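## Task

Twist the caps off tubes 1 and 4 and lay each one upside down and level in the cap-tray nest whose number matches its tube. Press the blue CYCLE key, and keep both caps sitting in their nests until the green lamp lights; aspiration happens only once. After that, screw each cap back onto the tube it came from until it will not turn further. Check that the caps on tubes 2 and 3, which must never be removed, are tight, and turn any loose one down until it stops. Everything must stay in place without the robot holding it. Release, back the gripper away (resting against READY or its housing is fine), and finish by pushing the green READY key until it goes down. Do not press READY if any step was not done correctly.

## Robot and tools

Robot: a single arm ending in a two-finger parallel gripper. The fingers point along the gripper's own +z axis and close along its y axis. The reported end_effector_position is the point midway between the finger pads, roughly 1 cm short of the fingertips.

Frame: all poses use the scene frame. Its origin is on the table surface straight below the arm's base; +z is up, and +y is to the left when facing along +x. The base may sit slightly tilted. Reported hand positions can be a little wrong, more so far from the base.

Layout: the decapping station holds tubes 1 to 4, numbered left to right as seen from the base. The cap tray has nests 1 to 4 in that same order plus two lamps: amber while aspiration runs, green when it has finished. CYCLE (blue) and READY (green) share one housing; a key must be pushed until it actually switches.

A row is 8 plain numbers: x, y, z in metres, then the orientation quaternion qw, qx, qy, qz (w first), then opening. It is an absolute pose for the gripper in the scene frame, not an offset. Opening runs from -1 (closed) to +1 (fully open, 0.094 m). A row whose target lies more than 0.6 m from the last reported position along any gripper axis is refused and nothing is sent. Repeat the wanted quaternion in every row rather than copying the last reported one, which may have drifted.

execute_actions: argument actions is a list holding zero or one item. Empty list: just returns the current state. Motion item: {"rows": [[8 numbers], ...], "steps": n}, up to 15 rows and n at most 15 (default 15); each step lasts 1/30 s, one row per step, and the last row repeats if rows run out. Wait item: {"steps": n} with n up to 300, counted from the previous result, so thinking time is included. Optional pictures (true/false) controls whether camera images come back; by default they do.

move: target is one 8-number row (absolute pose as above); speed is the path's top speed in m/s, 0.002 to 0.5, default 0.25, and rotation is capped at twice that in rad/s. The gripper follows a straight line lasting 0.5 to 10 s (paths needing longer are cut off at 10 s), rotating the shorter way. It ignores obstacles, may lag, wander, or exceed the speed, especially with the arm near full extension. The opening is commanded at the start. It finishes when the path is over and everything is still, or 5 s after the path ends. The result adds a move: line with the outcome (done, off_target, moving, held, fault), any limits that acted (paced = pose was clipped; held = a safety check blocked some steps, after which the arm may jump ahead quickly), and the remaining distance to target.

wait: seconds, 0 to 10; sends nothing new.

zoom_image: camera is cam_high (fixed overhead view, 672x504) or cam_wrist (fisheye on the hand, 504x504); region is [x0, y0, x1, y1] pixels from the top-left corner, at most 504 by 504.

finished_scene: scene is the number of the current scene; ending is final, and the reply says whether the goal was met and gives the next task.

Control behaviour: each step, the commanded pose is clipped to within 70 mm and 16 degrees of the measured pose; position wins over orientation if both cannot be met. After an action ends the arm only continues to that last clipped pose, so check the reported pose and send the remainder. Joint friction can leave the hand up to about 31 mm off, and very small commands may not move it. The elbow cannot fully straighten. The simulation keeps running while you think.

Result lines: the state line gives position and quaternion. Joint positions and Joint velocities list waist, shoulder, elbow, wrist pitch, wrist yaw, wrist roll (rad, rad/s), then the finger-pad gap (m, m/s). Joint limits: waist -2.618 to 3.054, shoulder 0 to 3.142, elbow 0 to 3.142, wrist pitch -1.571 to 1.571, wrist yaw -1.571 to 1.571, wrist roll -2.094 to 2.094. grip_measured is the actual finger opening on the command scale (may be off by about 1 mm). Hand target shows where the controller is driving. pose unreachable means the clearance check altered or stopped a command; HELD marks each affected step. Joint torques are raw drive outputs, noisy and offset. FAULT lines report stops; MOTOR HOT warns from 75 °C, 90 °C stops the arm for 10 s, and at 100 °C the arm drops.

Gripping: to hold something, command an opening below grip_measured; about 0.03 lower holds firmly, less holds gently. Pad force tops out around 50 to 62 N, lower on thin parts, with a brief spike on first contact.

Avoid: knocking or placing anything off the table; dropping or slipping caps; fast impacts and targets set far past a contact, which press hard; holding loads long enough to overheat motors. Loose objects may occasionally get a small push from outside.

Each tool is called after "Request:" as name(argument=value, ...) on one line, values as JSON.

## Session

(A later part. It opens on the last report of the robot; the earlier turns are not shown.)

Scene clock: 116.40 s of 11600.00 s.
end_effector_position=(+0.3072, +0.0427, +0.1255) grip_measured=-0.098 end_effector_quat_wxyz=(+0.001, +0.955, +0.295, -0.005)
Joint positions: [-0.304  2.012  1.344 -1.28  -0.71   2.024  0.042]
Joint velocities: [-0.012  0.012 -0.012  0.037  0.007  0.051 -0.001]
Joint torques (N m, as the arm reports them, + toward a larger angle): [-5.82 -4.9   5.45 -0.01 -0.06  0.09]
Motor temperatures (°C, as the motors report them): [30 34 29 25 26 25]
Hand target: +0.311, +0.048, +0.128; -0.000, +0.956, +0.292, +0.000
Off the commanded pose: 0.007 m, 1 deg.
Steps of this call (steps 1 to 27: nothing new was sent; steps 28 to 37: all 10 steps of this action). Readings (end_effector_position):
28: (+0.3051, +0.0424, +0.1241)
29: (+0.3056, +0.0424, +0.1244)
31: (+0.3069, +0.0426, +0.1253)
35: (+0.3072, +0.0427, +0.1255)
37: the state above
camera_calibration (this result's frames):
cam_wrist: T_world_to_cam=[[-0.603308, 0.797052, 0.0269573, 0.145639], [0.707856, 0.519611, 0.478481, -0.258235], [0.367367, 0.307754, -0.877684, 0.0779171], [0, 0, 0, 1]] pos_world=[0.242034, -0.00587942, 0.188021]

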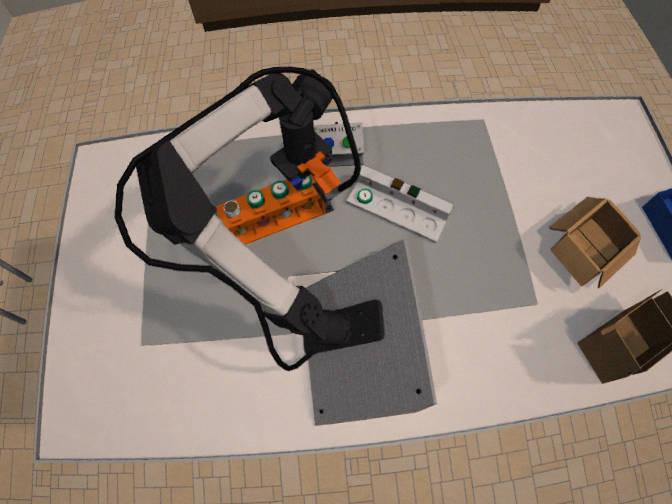

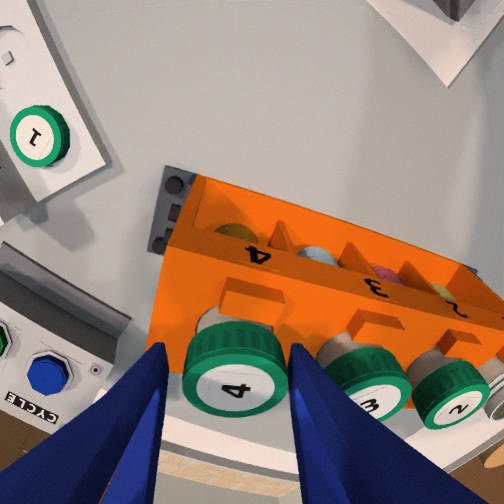

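Request:
execute_actions(actions=[{"rows":[[0.305,0.046,0.126,0,0.956,0.292,0,-0.2],[0.305,0.046,0.126,0,0.956,0.292,0,-0.25],[0.305,0.046,0.126,0,0.956,0.292,0,-0.3],[0.305,0.046,0.126,0,0.956,0.292,0,-0.35]],"steps":12}], pictures=false)

Request:
move(target=[0.306,0.045,0.127,0,0.0,1.0,0,-0.35], speed=0.5)

Request:
move(target=[0.306,0.045,0.129,0,-0.682,0.731,0,-0.35], speed=0.5)

Scene clock: 119.90 s of 11600.00 s.
end_effector_position=(+0.3058, +0.0445, +0.1253) grip_measured=-0.319 end_effector_quat_wxyz=(-0.003, +0.957, +0.289, -0.005)
Joint positions: [-0.304  2.01   1.341 -1.288 -0.716  2.032  0.032]
Joint velocities: [-0.002  0.002 -0.012 -0.066 -0.051 -0.066  0.   ]
Joint torques (N m, as the arm reports them, + toward a larger angle): [-6.5  -5.65  3.25  0.2   0.01  0.03]
Motor temperatures (°C, as the motors report them): [30 33 29 25 26 25]
Hand target: +0.305, +0.046, +0.126; -0.000, +0.956, +0.292, -0.000
Off the commanded pose: 0.002 m, 1 deg.
Steps of this call (steps 1 to 93: nothing new was sent; steps 94 to 105: all 12 steps of this action). Readings (end_effector_position):
94: (+0.3072, +0.0427, +0.1255)
95: (+0.3067, +0.0433, +0.1254)
97: (+0.3058, +0.0444, +0.1253)
101: (+0.3058, +0.0445, +0.1253)
105: the state above

Scene clock: 123.43 s of 11600.00 s.
end_effector_position=(+0.3104, +0.0454, +0.1266) grip_measured=-0.319 end_effector_quat_wxyz=(+0.005, +0.012, +1.000, -0.001)
Joint positions: [-0.302  2.002  1.341 -1.267 -0.723 -0.48   0.032]
Joint velocities: [-0.007 -0.002  0.027  0.007  0.022  0.051 -0.   ]
Joint torques (N m, as the arm reports them, + toward a larger angle): [-6.97 -4.88  3.89  0.08 -0.02 -0.23]
Motor temperatures (°C, as the motors report them): [30 33 29 25 26 25]
Hand target: +0.306, +0.045, +0.127; +0.000, +0.000, +1.000, -0.000
Off the commanded pose: 0.004 m, 1 deg.
move: done
camera_calibration (this result's frames):
cam_wrist: T_world_to_cam=[[0.0245673, -0.999302, 0.0281501, 0.0318701], [-0.878463, -0.00813869, 0.47774, 0.253994], [-0.477178, -0.0364656, -0.87805, 0.354669], [0, 0, 0, 1]] pos_world=[0.391581, 0.0468483, 0.189176]

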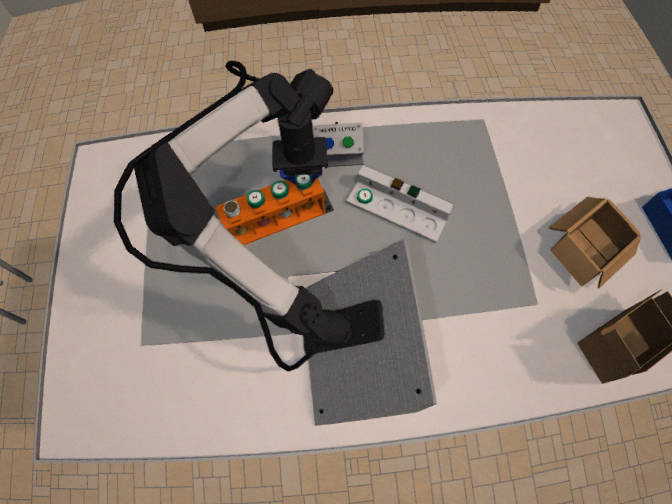

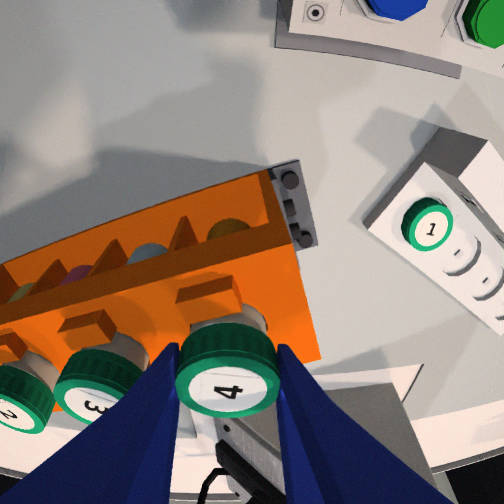

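Scene clock: 125.73 s of 11600.00 s.
end_effector_position=(+0.3082, +0.0483, +0.1272) grip_measured=-0.320 end_effector_quat_wxyz=(-0.004, +0.681, -0.732, -0.001)
Joint positions: [-0.302  1.999  1.341 -1.283 -0.729 -2.011  0.032]
Joint velocities: [ 0.027 -0.022  0.002 -0.007  0.051 -0.125  0.001]
Joint torques (N m, as the arm reports them, + toward a larger angle): [-7.29 -4.32  4.32  0.05  0.02 -0.05]
Motor temperatures (°C, as the motors report them): [30 33 29 25 26 25]
Hand target: +0.306, +0.045, +0.129; -0.000, +0.682, -0.731, -0.000
Off the commanded pose: 0.004 m, 1 deg.
move: done
camera_calibration (this result's frames):
cam_wrist: T_world_to_cam=[[0.999248, -0.0229621, 0.0312338, -0.313189], [-0.0351459, -0.876578, 0.479974, 0.0335395], [0.0163577, -0.480711, -0.876726, 0.223434], [0, 0, 0, 1]] pos_world=[0.310477, 0.129616, 0.189574]

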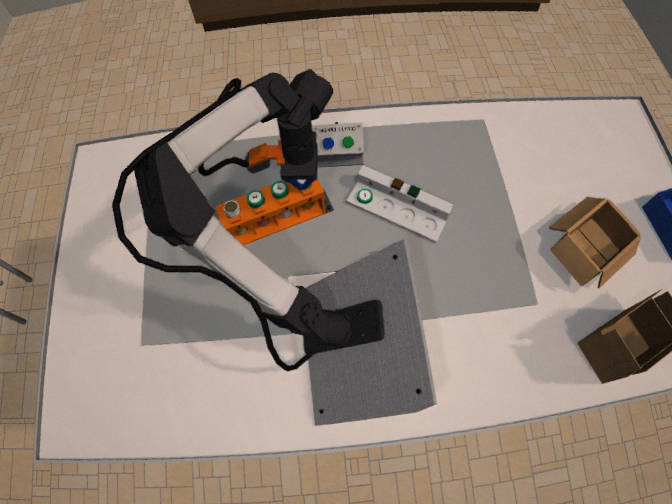

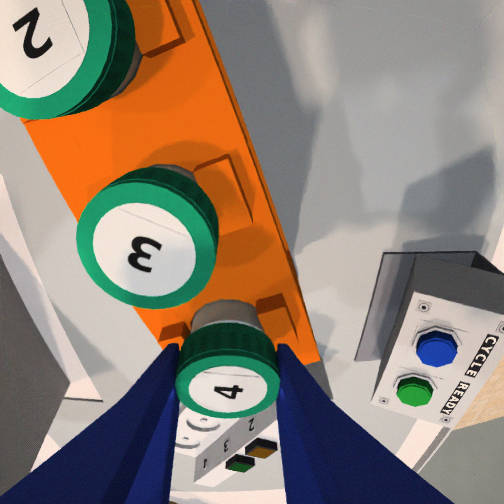

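Request:
execute_actions(actions=[{"rows":[[0.308,0.047,0.128,0,-0.682,0.731,0,-0.1],[0.308,0.047,0.128,0,-0.682,0.731,0,-0.1],[0.308,0.047,0.128,0,-0.682,0.731,0,-0.1],[0.308,0.047,0.128,0,-0.682,0.731,0,-0.1],[0.308,0.046,0.131,0,-0.682,0.731,0,-0.1],[0.308,0.045,0.133,0,-0.682,0.731,0,-0.1],[0.308,0.045,0.135,0,-0.682,0.731,0,-0.1]],"steps":14}], pictures=false)

Scene clock: 128.53 s of 11600.00 s.
end_effector_position=(+0.3086, +0.0474, +0.1321) grip_measured=-0.102 end_effector_quat_wxyz=(-0.005, +0.683, -0.730, +0.001)
Joint positions: [-0.313  1.999  1.354 -1.298 -0.725 -2.025  0.042]
Joint velocities: [ 0.007 -0.002 -0.012 -0.051  0.051  0.007 -0.001]
Joint torques (N m, as the arm reports them, + toward a larger angle): [-7.12 -3.87  5.42 -0.02  0.03 -0.03]
Motor temperatures (°C, as the motors report them): [30 33 29 25 26 25]
Hand target: +0.308, +0.045, +0.135; -0.000, +0.682, -0.731, +0.000
Off the commanded pose: 0.004 m, 1 deg.
Steps of this call (steps 1 to 70: nothing new was sent; steps 71 to 84: all 14 steps of this action). Readings (end_effector_position):
71: (+0.3082, +0.0482, +0.1272)
72: (+0.3082, +0.0482, +0.1272)
74: (+0.3082, +0.0482, +0.1272)
78: (+0.3079, +0.0480, +0.1291)
84: the state above

Request:
move(target=[0.308,0.045,0.133,0,0.5,0.866,0,-0.1], speed=0.5)

Request:
move(target=[0.308,0.045,0.133,0,0.956,0.292,0,-0.1], speed=0.5)

Scene clock: 132.90 s of 11600.00 s.
end_effector_position=(+0.3079, +0.0477, +0.1321) grip_measured=-0.102 end_effector_quat_wxyz=(+0.001, +0.492, +0.871, +0.004)
Joint positions: [-0.313  1.999  1.354 -1.302 -0.724  0.505  0.042]
Joint velocities: [-0.007 -0.012 -0.007 -0.007  0.051  0.081  0.   ]
Joint torques (N m, as the arm reports them, + toward a larger angle): [-6.84 -3.9   5.1   0.13  0.08  0.14]
Motor temperatures (°C, as the motors report them): [30 33 29 25 26 25]
Hand target: +0.308, +0.045, +0.133; +0.000, +0.500, +0.866, +0.000
Off the commanded pose: 0.003 m, 1 deg.
move: done
camera_calibration (this result's frames):
cam_wrist: T_world_to_cam=[[-0.830457, -0.556814, 0.017285, 0.277652], [-0.478927, 0.729453, 0.488392, 0.0896253], [-0.284552, 0.39731, -0.872453, 0.277672], [0, 0, 0, 1]] pos_world=[0.352514, -0.0210989, 0.193684]

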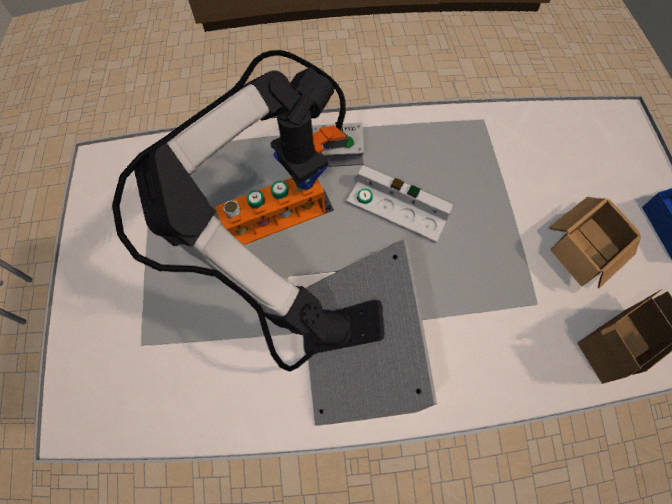

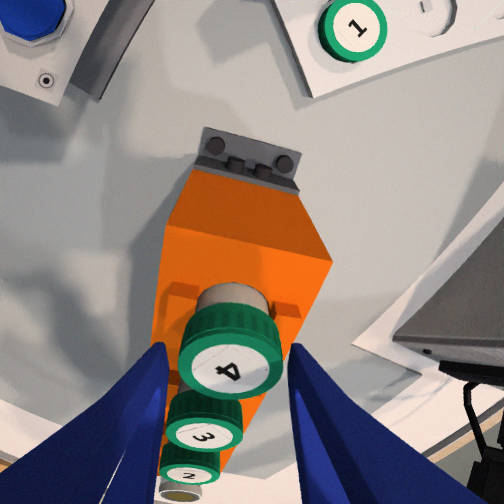

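Scene clock: 135.17 s of 11600.00 s.
end_effector_position=(+0.3079, +0.0477, +0.1321) grip_measured=-0.102 end_effector_quat_wxyz=(-0.002, +0.954, +0.301, +0.004)
Joint positions: [-0.313  1.999  1.354 -1.302 -0.724  2.006  0.042]
Joint velocities: [-0.027  0.007 -0.002  0.037 -0.007  0.022  0.001]
Joint torques (N m, as the arm reports them, + toward a larger angle): [-6.74 -3.83  5.03  0.05  0.09  0.05]
Motor temperatures (°C, as the motors report them): [30 33 29 25 26 25]
Hand target: +0.308, +0.045, +0.133; -0.000, +0.956, +0.292, +0.000
Off the commanded pose: 0.003 m, 1 deg.
move: done
camera_calibration (this result's frames):
cam_wrist: T_world_to_cam=[[-0.613318, 0.789358, 0.0274695, 0.145257], [0.694456, 0.52236, 0.494844, -0.262634], [0.376261, 0.322573, -0.868547, 0.0772568], [0, 0, 0, 1]] pos_world=[0.242407, -0.00239118, 0.193074]

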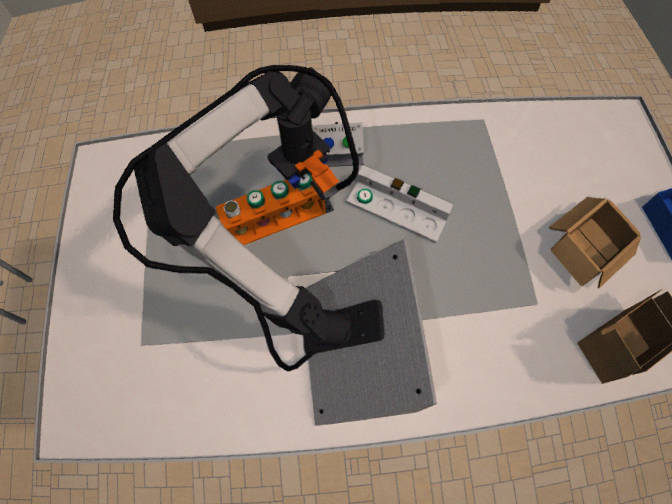

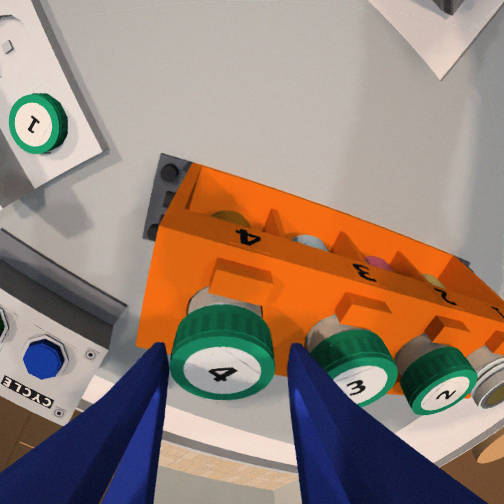

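Request:
execute_actions(actions=[{"rows":[[0.309,0.045,0.132,0,0.956,0.292,0,-0.2],[0.309,0.045,0.132,0,0.956,0.292,0,-0.25],[0.309,0.045,0.132,0,0.956,0.292,0,-0.3],[0.309,0.045,0.132,0,0.956,0.292,0,-0.36]],"steps":12}], pictures=false)

Request:
move(target=[0.308,0.046,0.137,0,-0.174,0.985,0,-0.36], speed=0.5)

Request:
move(target=[0.308,0.046,0.140,0,-0.669,0.743,0,-0.36], speed=0.5)

Scene clock: 136.93 s of 11600.00 s.
end_effector_position=(+0.3085, +0.0468, +0.1321) grip_measured=-0.330 end_effector_quat_wxyz=(+0.000, +0.954, +0.300, +0.004)
Joint positions: [-0.313  1.999  1.354 -1.297 -0.722  2.011  0.031]
Joint velocities: [-0.002 -0.002  0.007 -0.007 -0.007  0.037  0.001]
Joint torques (N m, as the arm reports them, + toward a larger angle): [-6.53 -3.66  5.13  0.03  0.07  0.12]
Motor temperatures (°C, as the motors report them): [30 33 29 25 26 25]
Hand target: +0.309, +0.045, +0.132; +0.000, +0.956, +0.292, +0.000
Off the commanded pose: 0.002 m, 1 deg.
Steps of this call (steps 1 to 41: nothing new was sent; steps 42 to 53: all 12 steps of this action). Readings (end_effector_position):
42: (+0.3079, +0.0477, +0.1321)
43: (+0.3079, +0.0476, +0.1321)
45: (+0.3084, +0.0469, +0.1321)
49: (+0.3085, +0.0468, +0.1321)
53: the state above

Scene clock: 140.80 s of 11600.00 s.
end_effector_position=(+0.3070, +0.0461, +0.1341) grip_measured=-0.330 end_effector_quat_wxyz=(+0.001, -0.172, +0.985, -0.002)
Joint positions: [-0.317  1.999  1.36  -1.31  -0.713 -0.874  0.031]
Joint velocities: [-0.002 -0.007 -0.002 -0.022 -0.022 -0.037  0.   ]
Joint torques (N m, as the arm reports them, + toward a larger angle): [-6.92 -4.11  5.63 -0.01 -0.07 -0.05]
Motor temperatures (°C, as the motors report them): [30 33 29 25 26 25]
Hand target: +0.308, +0.046, +0.137; +0.000, -0.174, +0.985, -0.000
Off the commanded pose: 0.003 m, 0 deg.
move: done
camera_calibration (this result's frames):
cam_wrist: T_world_to_cam=[[0.384045, -0.922831, 0.0298734, -0.0817034], [-0.81238, -0.32235, 0.485931, 0.240513], [-0.438802, -0.210888, -0.873487, 0.355297], [0, 0, 0, 1]] pos_world=[0.382671, 0.0770588, 0.195915]

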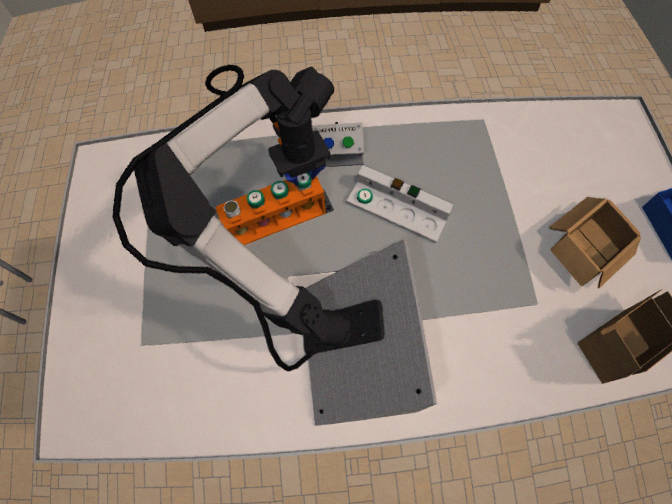

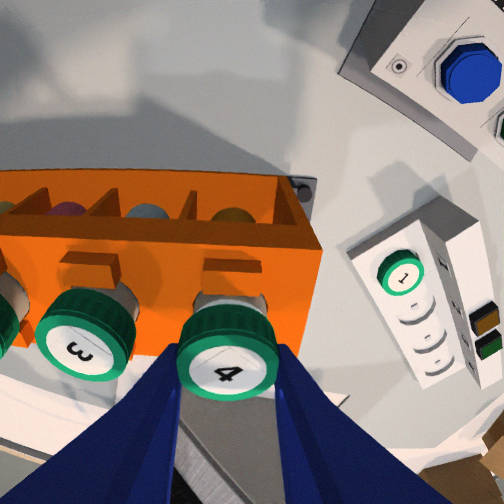

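Scene clock: 142.67 s of 11600.00 s.
end_effector_position=(+0.3079, +0.0456, +0.1364) grip_measured=-0.330 end_effector_quat_wxyz=(-0.002, -0.670, +0.742, -0.005)
Joint positions: [-0.319  1.999  1.37  -1.316 -0.706 -1.997  0.031]
Joint velocities: [ 0.022 -0.032 -0.002 -0.022 -0.007 -0.066 -0.   ]
Joint torques (N m, as the arm reports them, + toward a larger angle): [-7.35 -3.87  5.67 -0.13 -0.11 -0.05]
Motor temperatures (°C, as the motors report them): [30 33 29 25 26 25]
Hand target: +0.308, +0.046, +0.140; +0.000, -0.669, +0.743, -0.000
Off the commanded pose: 0.004 m, 1 deg.
move: done
camera_calibration (this result's frames):
cam_wrist: T_world_to_cam=[[0.998195, -0.0522697, 0.0295573, -0.311282], [-0.0600473, -0.866521, 0.495516, 0.0318906], [-0.000288466, -0.496397, -0.868096, 0.23492], [0, 0, 0, 1]] pos_world=[0.312703, 0.127977, 0.197332]

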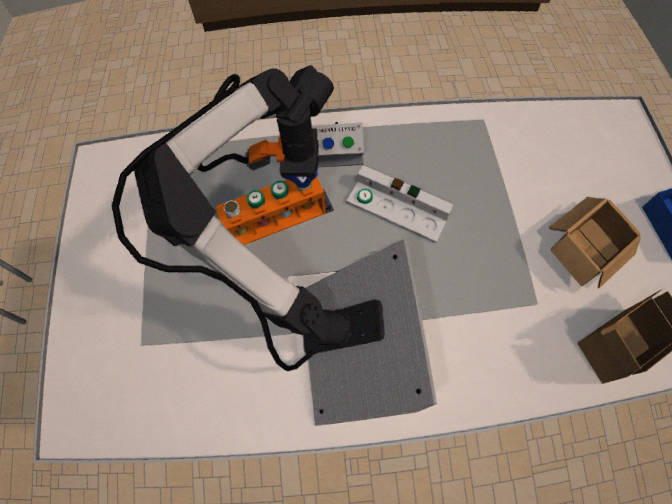

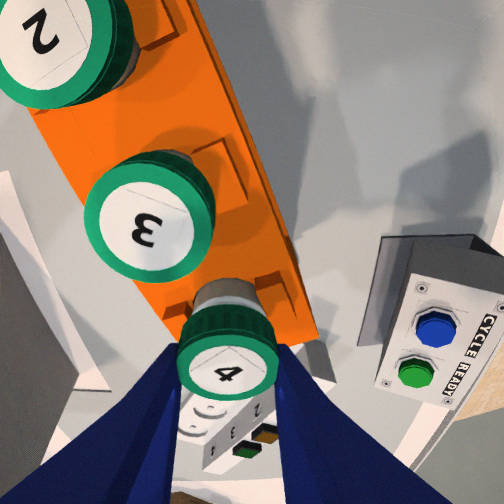

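Request:
move(target=[0.308,0.046,0.162,0,-0.669,0.743,0,-0.36], speed=0.06)

Scene clock: 144.20 s of 11600.00 s.
end_effector_position=(+0.3084, +0.0502, +0.1615) grip_measured=-0.330 end_effector_quat_wxyz=(+0.005, -0.672, +0.740, -0.006)
Joint positions: [-0.363  1.999  1.451 -1.423 -0.703 -2.05   0.031]
Joint velocities: [-0.012 -0.007 -0.007 -0.081  0.007  0.007 -0.001]
Joint torques (N m, as the arm reports them, + toward a larger angle): [-7.04 -2.93  5.51 -0.02  0.   -0.06]
Motor temperatures (°C, as the motors report them): [30 33 29 25 26 25]
Hand target: +0.308, +0.046, +0.162; +0.000, -0.669, +0.743, -0.000
Off the commanded pose: 0.004 m, 1 deg.
move: done
camera_calibration (this result's frames):
cam_wrist: T_world_to_cam=[[0.998014, -0.047395, 0.0414886, -0.314425], [-0.0616285, -0.870872, 0.487631, 0.0254311], [0.01302, -0.48922, -0.872063, 0.255102], [0, 0, 0, 1]] pos_world=[0.312047, 0.132046, 0.223109]

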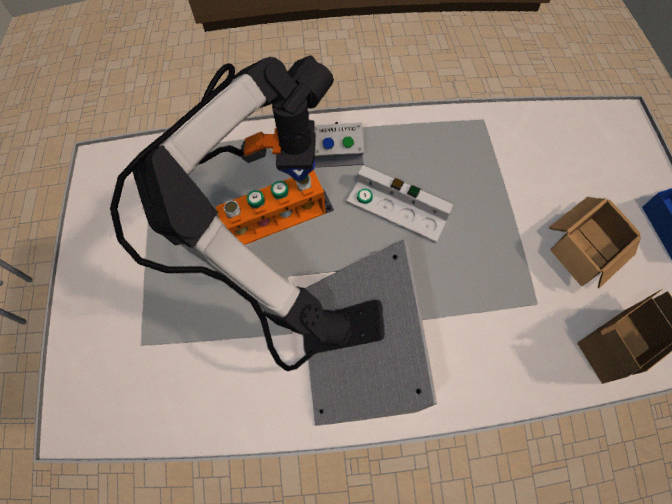

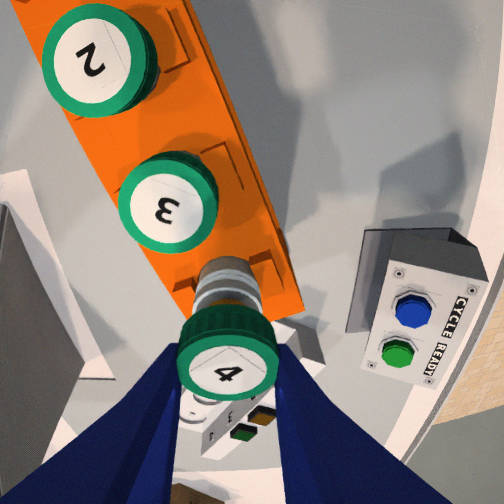

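Request:
move(target=[0.231,-0.219,0.10,0,0.6,0.8,0,-0.36], speed=0.45)

Scene clock: 149.37 s of 11600.00 s.
end_effector_position=(+0.2298, -0.2133, +0.0995) grip_measured=-0.330 end_effector_quat_wxyz=(-0.005, +0.597, +0.802, +0.006)
Joint positions: [-0.821  2.684  1.552 -1.13  -0.459  0.221  0.031]
Joint velocities: [ 0.012 -0.007 -0.007 -0.022  0.037  0.051 -0.   ]
Joint torques (N m, as the arm reports them, + toward a larger angle): [-5.91 -7.36  6.43  0.36  0.07  0.1 ]
Motor temperatures (°C, as the motors report them): [30 33 29 25 26 25]
Hand target: +0.230, -0.221, +0.100; +0.001, +0.601, +0.800, -0.002
Off the commanded pose: 0.006 m, 1 deg.
move: done
camera_calibration (this result's frames):
cam_wrist: T_world_to_cam=[[-0.942575, -0.333243, 0.0224162, 0.140971], [-0.278211, 0.820508, 0.499365, 0.230738], [-0.184802, 0.464452, -0.866102, 0.321475], [0, 0, 0, 1]] pos_world=[0.256479, -0.291654, 0.160047]

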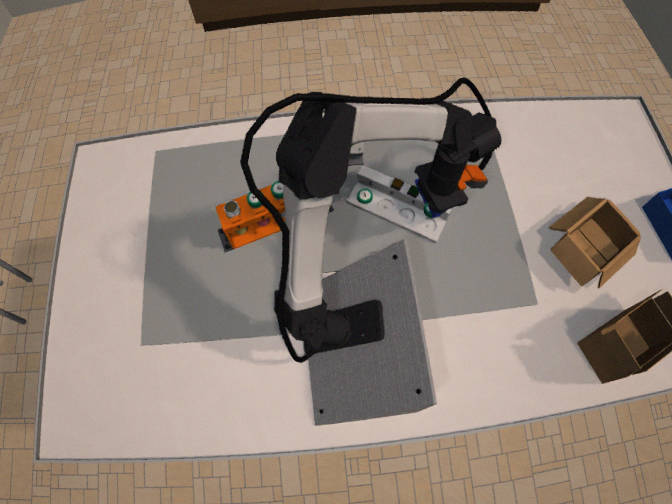

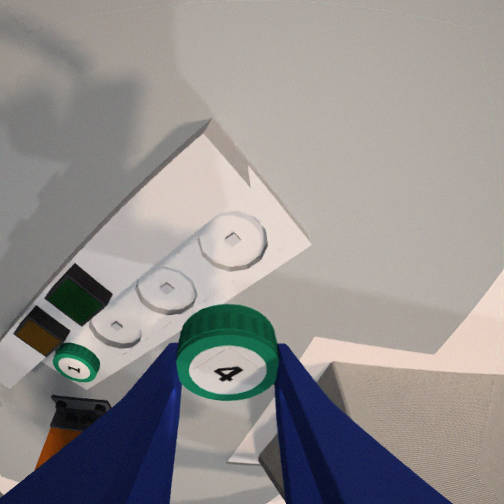

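Request:
move(target=[0.229,-0.225,0.055,0,0.469,0.883,0,-0.36], speed=0.15)

Scene clock: 153.70 s of 11600.00 s.
end_effector_position=(+0.2306, -0.2267, +0.0633) grip_measured=-0.330 end_effector_quat_wxyz=(+0.003, +0.474, +0.880, -0.006)
Joint positions: [-0.786  2.738  1.492 -0.975 -0.467 -0.028  0.031]
Joint velocities: [-0.002 -0.007 -0.002 -0.007  0.007 -0.007 -0.001]
Joint torques (N m, as the arm reports them, + toward a larger angle): [-4.88 -7.61  3.86  0.43 -0.15 -0.03]
Motor temperatures (°C, as the motors report them): [30 33 29 25 26 25]
Hand target: +0.229, -0.225, +0.055; -0.000, +0.469, +0.883, +0.000
Off the commanded pose: 0.009 m, 1 deg.
move: done
camera_calibration (this result's frames):
cam_wrist: T_world_to_cam=[[-0.806915, -0.589628, 0.0350414, 0.0478952], [-0.504681, 0.719057, 0.477759, 0.290652], [-0.306897, 0.367826, -0.877792, 0.303518], [0, 0, 0, 1]] pos_world=[0.278483, -0.292397, 0.125885]

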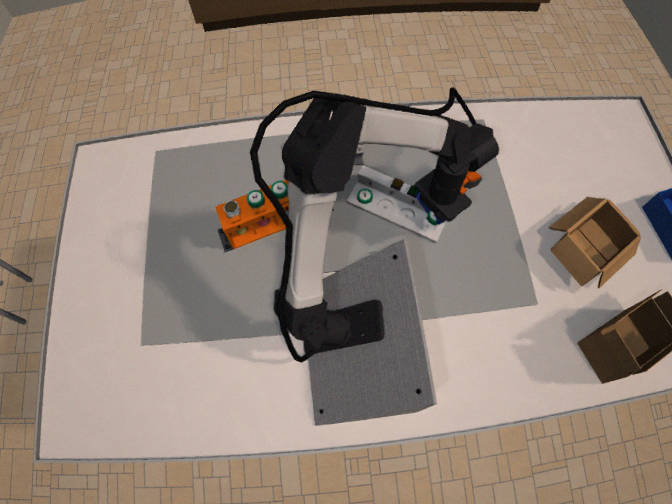

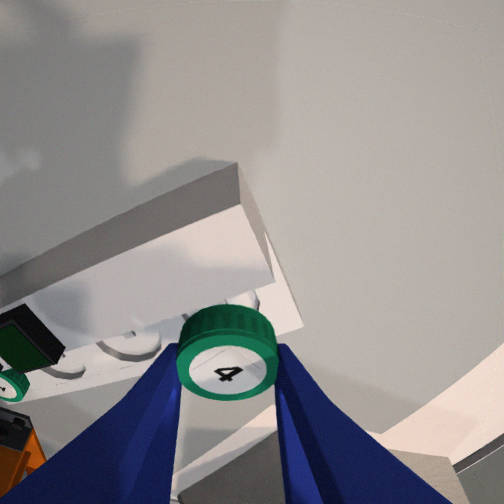

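Request:
move(target=[0.230,-0.219,0.068,0,0.766,0.643,0,-0.36], speed=0.3)

Scene clock: 156.33 s of 11600.00 s.
end_effector_position=(+0.2297, -0.2250, +0.0633) grip_measured=-0.330 end_effector_quat_wxyz=(+0.001, +0.761, +0.648, -0.004)
Joint positions: [-0.786  2.738  1.492 -0.984 -0.467  0.711  0.031]
Joint velocities: [ 0.017 -0.012 -0.007 -0.037 -0.022 -0.037  0.   ]
Joint torques (N m, as the arm reports them, + toward a larger angle): [-5.64 -9.99  4.08  0.09 -0.05  0.12]
Motor temperatures (°C, as the motors report them): [30 34 29 25 26 25]
Hand target: +0.230, -0.219, +0.068; -0.000, +0.766, +0.643, +0.000
Off the commanded pose: 0.008 m, 1 deg.
move: done
camera_calibration (this result's frames):
cam_wrist: T_world_to_cam=[[-0.993347, 0.111072, 0.0304115, 0.248882], [0.111964, 0.869715, 0.480686, 0.181009], [0.0269415, 0.480893, -0.876365, 0.251245], [0, 0, 0, 1]] pos_world=[0.22019, -0.305892, 0.125605]

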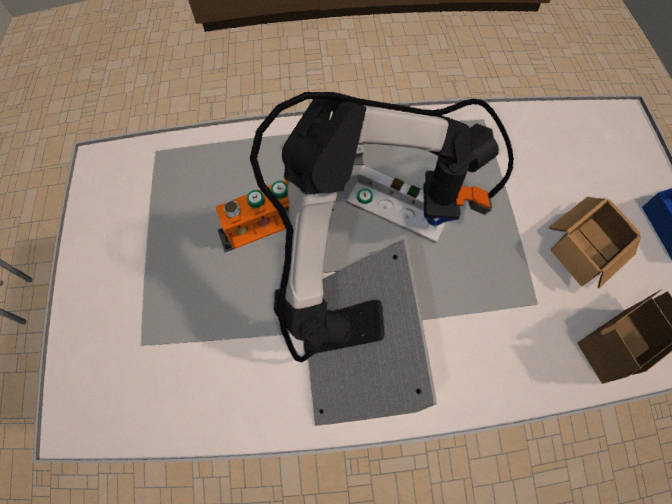

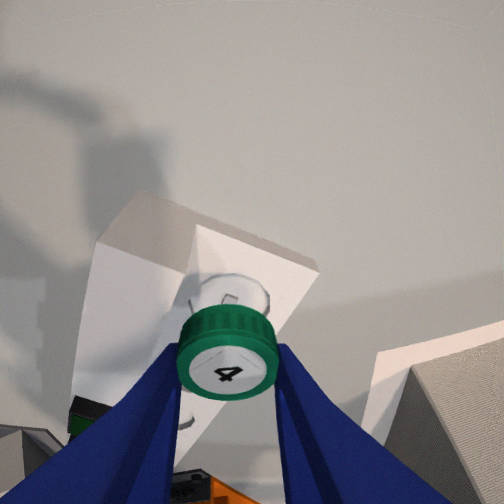

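Request:
move(target=[0.228,-0.219,0.036,0,0.342,0.94,0,-0.36], speed=0.3)

Request:
zoom_image(camera="cam_high", region=[380, 190, 460, 250])

Scene clock: 159.77 s of 11600.00 s.
end_effector_position=(+0.2304, -0.2214, +0.0445) grip_measured=-0.330 end_effector_quat_wxyz=(+0.003, +0.347, +0.938, -0.007)
Joint positions: [-0.754  2.738  1.425 -0.893 -0.487 -0.276  0.031]
Joint velocities: [-0.007 -0.017 -0.007  0.022  0.022 -0.051  0.   ]
Joint torques (N m, as the arm reports them, + toward a larger angle): [-5.   -7.39  3.61  0.48 -0.16 -0.07]
Motor temperatures (°C, as the motors report them): [30 35 29 25 26 25]
Hand target: +0.228, -0.219, +0.036; +0.000, +0.342, +0.940, +0.000
Off the commanded pose: 0.009 m, 1 deg.
move: done
camera_calibration (this result's frames):
cam_wrist: T_world_to_cam=[[-0.613592, -0.78873, 0.0375621, -0.037251], [-0.682219, 0.553483, 0.477739, 0.299945], [-0.397597, 0.267511, -0.877699, 0.283644], [0, 0, 0, 1]] pos_world=[0.294547, -0.271273, 0.107058]

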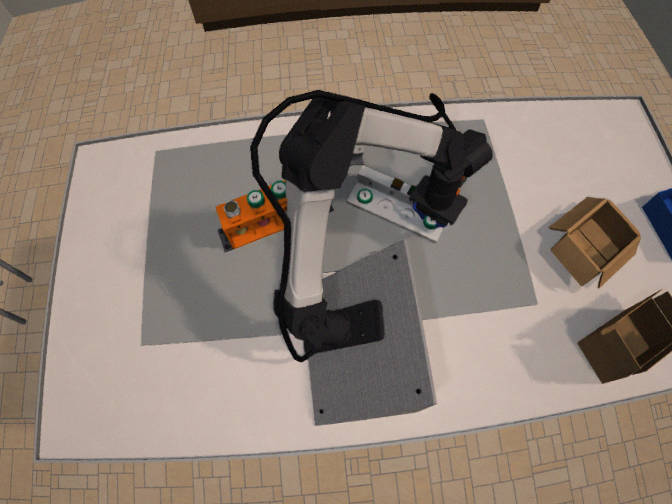

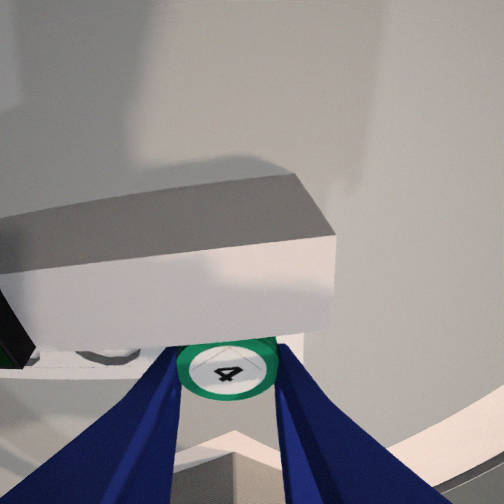

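Region (380, 190, 460, 250) of cam_high's 672x504 image, scaled by 6.300, with more detail than that image has; it fills the top 378 rows of this view, and the rest is white.

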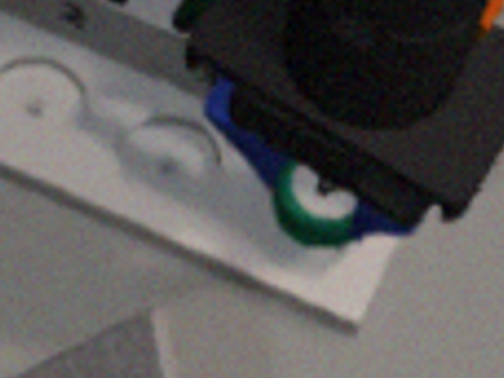

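Request:
move(target=[0.228,-0.2165,0.029,0,0.342,0.94,0,-0.36], speed=0.03)

Request:
zoom_image(camera="cam_high", region=[380, 190, 460, 250])

Scene clock: 161.60 s of 11600.00 s.
end_effector_position=(+0.2300, -0.2183, +0.0375) grip_measured=-0.330 end_effector_quat_wxyz=(+0.002, +0.341, +0.940, -0.006)
Joint positions: [-0.74   2.738  1.402 -0.866 -0.494 -0.279  0.031]
Joint velocities: [ 0.002  0.002 -0.012  0.022  0.007 -0.022  0.001]
Joint torques (N m, as the arm reports them, + toward a larger angle): [-5.01 -7.29  3.47  0.42 -0.14  0.05]
Motor temperatures (°C, as the motors report them): [30 35 29 25 26 25]
Hand target: +0.228, -0.216, +0.029; -0.000, +0.342, +0.940, +0.000
Off the commanded pose: 0.009 m, 1 deg.
move: done
camera_calibration (this result's frames):
cam_wrist: T_world_to_cam=[[-0.602665, -0.797108, 0.037596, -0.0391717], [-0.688505, 0.543217, 0.480495, 0.300357], [-0.403429, 0.263693, -0.876191, 0.276983], [0, 0, 0, 1]] pos_world=[0.294933, -0.267422, 0.0998423]

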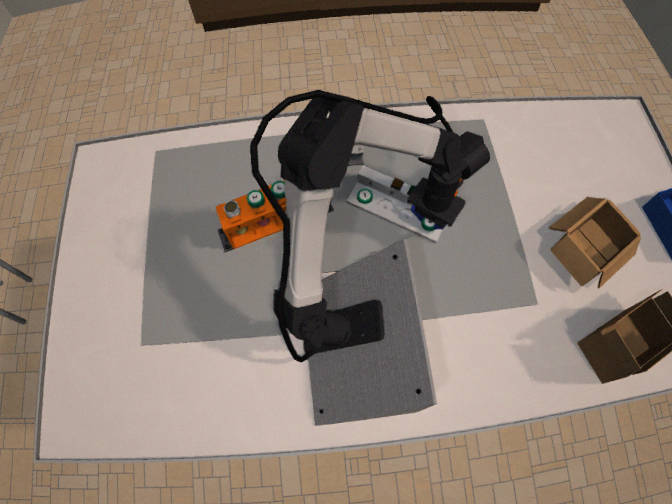

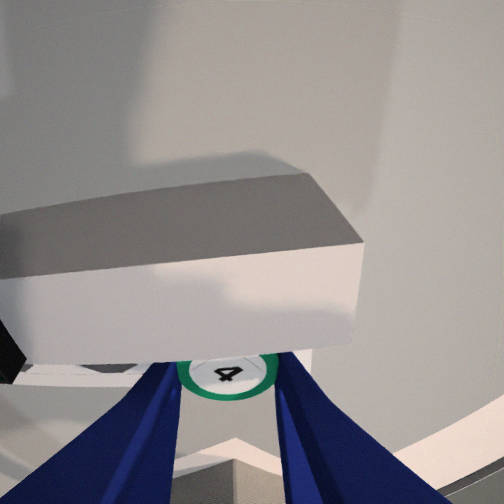

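Region (380, 190, 460, 250) of cam_high's 672x504 image, scaled by 6.300, with more detail than that image has; it fills the top 378 rows of this view, and the rest is white.

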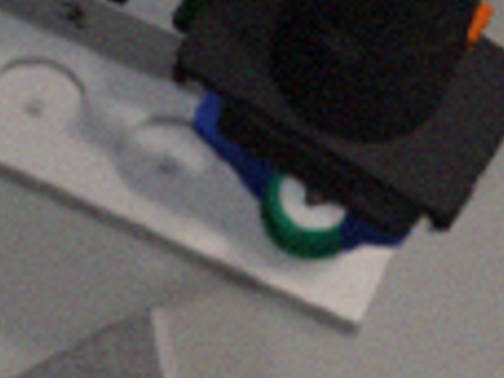

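Bottom centre ≈(307,218); good.

Request:
move(target=[0.228,-0.217,0.022,0,0.342,0.94,0,-0.36], speed=0.02)

Request:
zoom_image(camera="cam_high", region=[380, 190, 460, 250])

Scene clock: 163.47 s of 11600.00 s.
end_effector_position=(+0.2326, -0.2199, +0.0340) grip_measured=-0.330 end_effector_quat_wxyz=(+0.007, +0.335, +0.942, -0.009)
Joint positions: [-0.732  2.741  1.395 -0.84  -0.5   -0.277  0.031]
Joint velocities: [-0.002  0.017 -0.007 -0.051  0.037 -0.066 -0.   ]
Joint torques (N m, as the arm reports them, + toward a larger angle): [-4.94 -6.72  3.26  0.49 -0.13  0.11]
Motor temperatures (°C, as the motors report them): [30 35 29 25 26 25]
Hand target: +0.228, -0.217, +0.022; -0.000, +0.342, +0.940, +0.000
Off the commanded pose: 0.013 m, 2 deg.
move: off_target
camera_calibration (this result's frames):
cam_wrist: T_world_to_cam=[[-0.59355, -0.803784, 0.040377, -0.0423849], [-0.698221, 0.53925, 0.470848, 0.306427], [-0.400233, 0.251279, -0.88129, 0.272111], [0, 0, 0, 1]] pos_world=[0.297704, -0.267685, 0.0972395]

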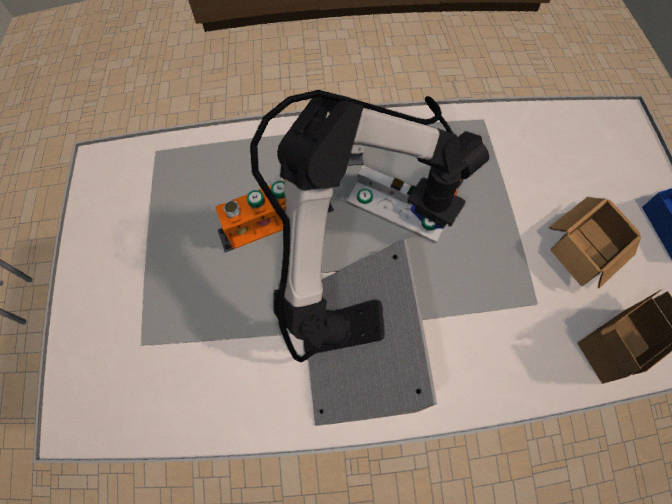

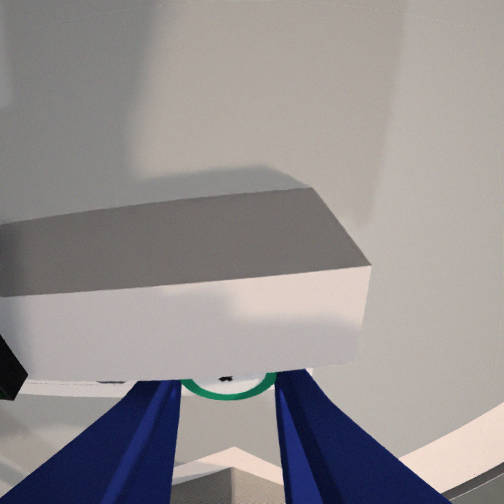

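Region (380, 190, 460, 250) of cam_high's 672x504 image, scaled by 6.300, with more detail than that image has; it fills the top 378 rows of this view, and the rest is white.

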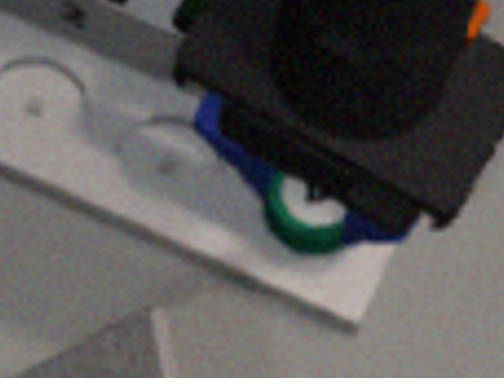

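Request:
move(target=[0.227,-0.217,0.031,0,0.342,0.94,0,-0.36], speed=0.02)

Request:
zoom_image(camera="cam_high", region=[380, 190, 460, 250])

Scene clock: 165.37 s of 11600.00 s.
end_effector_position=(+0.2326, -0.2200, +0.0342) grip_measured=-0.330 end_effector_quat_wxyz=(+0.007, +0.336, +0.942, -0.009)
Joint positions: [-0.733  2.741  1.395 -0.84  -0.5   -0.276  0.031]
Joint velocities: [-0.012 -0.012 -0.017 -0.007 -0.007  0.051 -0.   ]
Joint torques (N m, as the arm reports them, + toward a larger angle): [-6.25 -7.65  4.    0.19 -0.08 -0.02]
Motor temperatures (°C, as the motors report them): [30 35 29 25 26 25]
Hand target: +0.227, -0.217, +0.031; +0.000, +0.342, +0.940, +0.000
Off the commanded pose: 0.007 m, 1 deg.
move: done
camera_calibration (this result's frames):
cam_wrist: T_world_to_cam=[[-0.594626, -0.803041, 0.0393088, -0.0419699], [-0.698087, 0.539931, 0.470264, 0.306545], [-0.398865, 0.25219, -0.88165, 0.272132], [0, 0, 0, 1]] pos_world=[0.297583, -0.267846, 0.0974182]

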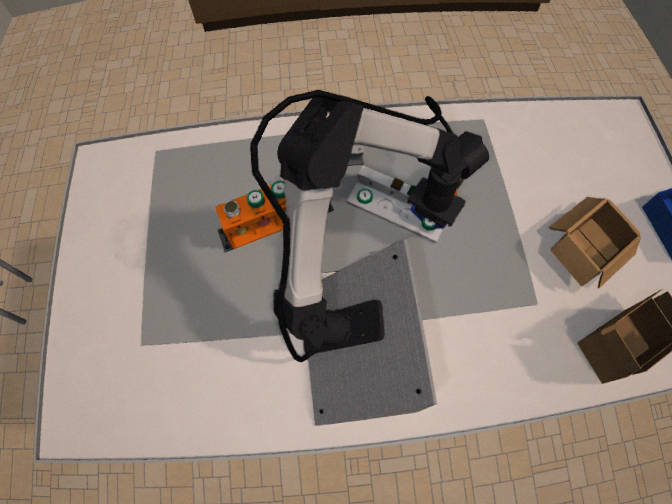

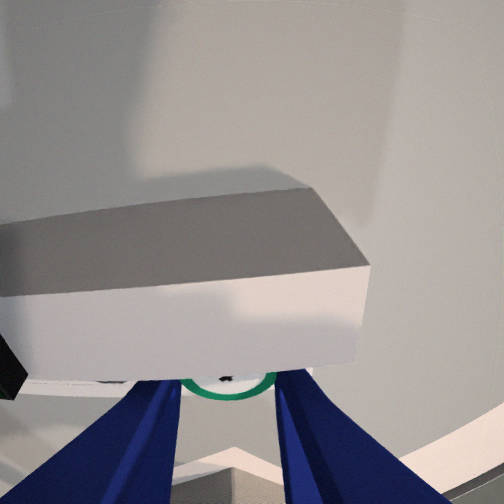

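Region (380, 190, 460, 250) of cam_high's 672x504 image, scaled by 6.300, with more detail than that image has; it fills the top 378 rows of this view, and the rest is white.

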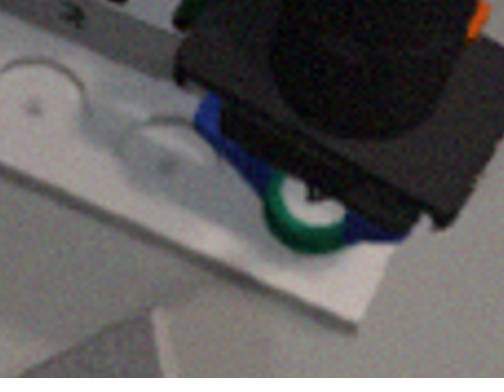

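Request:
execute_actions(actions=[{"rows":[[0.228,-0.218,0.036,0,0.342,0.94,0,-0.36]],"steps":12}], pictures=false)

Scene clock: 166.23 s of 11600.00 s.
end_effector_position=(+0.2301, -0.2179, +0.0348) grip_measured=-0.330 end_effector_quat_wxyz=(+0.003, +0.340, +0.940, -0.004)
Joint positions: [-0.737  2.741  1.395 -0.856 -0.5   -0.277  0.031]
Joint velocities: [ 0.002 -0.017 -0.012 -0.051 -0.081 -0.051  0.   ]
Joint torques (N m, as the arm reports them, + toward a larger angle): [-6.34 -7.86  5.28  0.12 -0.05 -0.05]
Motor temperatures (°C, as the motors report them): [30 35 29 25 26 25]
Hand target: +0.228, -0.218, +0.036; +0.000, +0.342, +0.940, -0.000
Off the commanded pose: 0.002 m, 1 deg.
Steps of this call (steps 1 to 14: nothing new was sent; steps 15 to 26: all 12 steps of this action). Readings (end_effector_position):
15: (+0.2324, -0.2199, +0.0343)
16: (+0.2322, -0.2199, +0.0344)
18: (+0.2313, -0.2193, +0.0347)
22: (+0.2304, -0.2183, +0.0348)
26: the state above

Request:
execute_actions(actions=[{"rows":[[0.227,-0.218,0.033,0,0.342,0.94,0,-0.36],[0.227,-0.218,0.031,0,0.342,0.94,0,-0.36],[0.227,-0.218,0.029,0,0.342,0.94,0,-0.36],[0.227,-0.218,0.028,0,0.342,0.94,0,-0.36],[0.226,-0.217,0.027,0,0.342,0.94,0,-0.36],[0.226,-0.217,0.026,0,0.342,0.94,0,-0.36],[0.226,-0.217,0.025,0,0.342,0.94,0,-0.36]],"steps":15}])

Request:
zoom_image(camera="cam_high", region=[380, 190, 460, 250])

Scene clock: 168.07 s of 11600.00 s.
end_effector_position=(+0.2312, -0.2195, +0.0349) grip_measured=-0.330 end_effector_quat_wxyz=(+0.006, +0.338, +0.941, -0.007)
Joint positions: [-0.737  2.741  1.395 -0.847 -0.5   -0.277  0.031]
Joint velocities: [ 0.012  0.002 -0.017  0.022 -0.007 -0.007  0.001]
Joint torques (N m, as the arm reports them, + toward a larger angle): [-5.22 -7.16  3.08  0.44 -0.11  0.04]
Motor temperatures (°C, as the motors report them): [30 35 29 25 26 25]
Hand target: +0.226, -0.217, +0.025; -0.000, +0.342, +0.940, +0.000
Off the commanded pose: 0.011 m, 1 deg.
Steps of this call (steps 1 to 40: nothing new was sent; steps 41 to 55: all 15 steps of this action). Readings (end_effector_position):
41: (+0.2299, -0.2176, +0.0348)
42: (+0.2299, -0.2176, +0.0348)
44: (+0.2299, -0.2176, +0.0348)
48: (+0.2306, -0.2185, +0.0348)
55: the state above
camera_calibration (this result's frames):
cam_wrist: T_world_to_cam=[[-0.598801, -0.800113, 0.035461, -0.0407134], [-0.695302, 0.541315, 0.472794, 0.304567], [-0.397484, 0.258453, -0.880459, 0.273107], [0, 0, 0, 1]] pos_world=[0.295942, -0.268027, 0.0979064]

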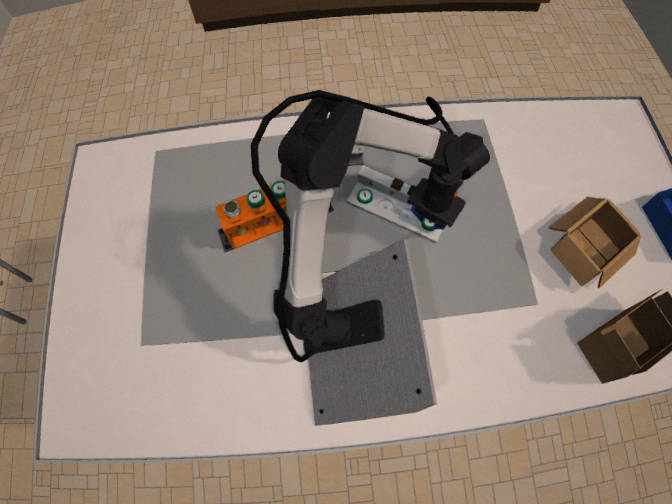

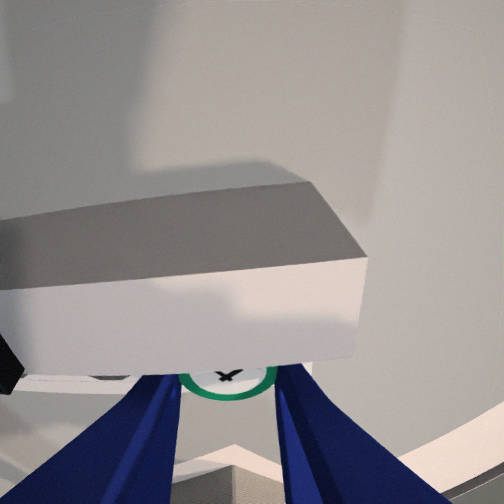

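Region (380, 190, 460, 250) of cam_high's 672x504 image, scaled by 6.300, with more detail than that image has; it fills the top 378 rows of this view, and the rest is white.

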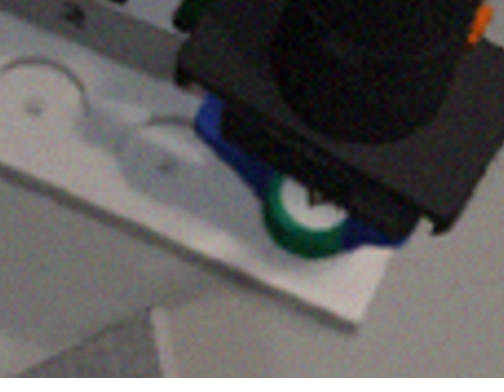

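Request:
execute_actions(actions=[{"rows":[[0.225,-0.216,0.024,-0.005,0.342,0.94,0.003,-0.36],[0.224,-0.216,0.023,-0.007,0.342,0.94,0.004,-0.36]],"steps":12}], pictures=false)

Scene clock: 169.37 s of 11600.00 s.
end_effector_position=(+0.2310, -0.2197, +0.0341) grip_measured=-0.330 end_effector_quat_wxyz=(+0.006, +0.339, +0.941, -0.006)
Joint positions: [-0.737  2.743  1.395 -0.846 -0.501 -0.277  0.031]
Joint velocities: [-0.007 -0.002  0.007  0.037 -0.007  0.081 -0.002]
Joint torques (N m, as the arm reports them, + toward a larger angle): [-5.08 -6.67  3.74  0.29 -0.08  0.  ]
Motor temperatures (°C, as the motors report them): [30 35 29 25 26 25]
Hand target: +0.224, -0.216, +0.023; -0.007, +0.342, +0.940, +0.004
Off the commanded pose: 0.014 m, 2 deg.
Steps of this call (steps 1 to 27: nothing new was sent; steps 28 to 39: all 12 steps of this action). Readings (end_effector_position):
28: (+0.2314, -0.2197, +0.0349)
29: (+0.2311, -0.2197, +0.0345)
31: (+0.2310, -0.2197, +0.0341)
35: (+0.2310, -0.2197, +0.0341)
39: the state above

Request:
execute_actions(actions=[{"rows":[[0.224,-0.216,0.030,-0.009,0.342,0.94,0.007,-0.36]],"steps":12}], pictures=false)

Scene clock: 170.87 s of 11600.00 s.
end_effector_position=(+0.2308, -0.2194, +0.0341) grip_measured=-0.330 end_effector_quat_wxyz=(+0.005, +0.334, +0.942, -0.006)
Joint positions: [-0.737  2.743  1.395 -0.847 -0.501 -0.287  0.031]
Joint velocities: [ 0.017 -0.012 -0.007  0.007 -0.037  0.022 -0.   ]
Joint torques (N m, as the arm reports them, + toward a larger angle): [-6.09 -6.85  5.17 -0.06 -0.05 -0.03]
Motor temperatures (°C, as the motors report them): [30 35 29 25 26 25]
Hand target: +0.224, -0.216, +0.030; -0.008, +0.342, +0.940, +0.007
Off the commanded pose: 0.009 m, 2 deg.
Steps of this call (steps 1 to 33: nothing new was sent; steps 34 to 45: all 12 steps of this action). Readings (end_effector_position):
34: (+0.2309, -0.2195, +0.0341)
35: (+0.2309, -0.2195, +0.0341)
37: (+0.2309, -0.2194, +0.0341)
41: (+0.2308, -0.2194, +0.0341)
45: the state above


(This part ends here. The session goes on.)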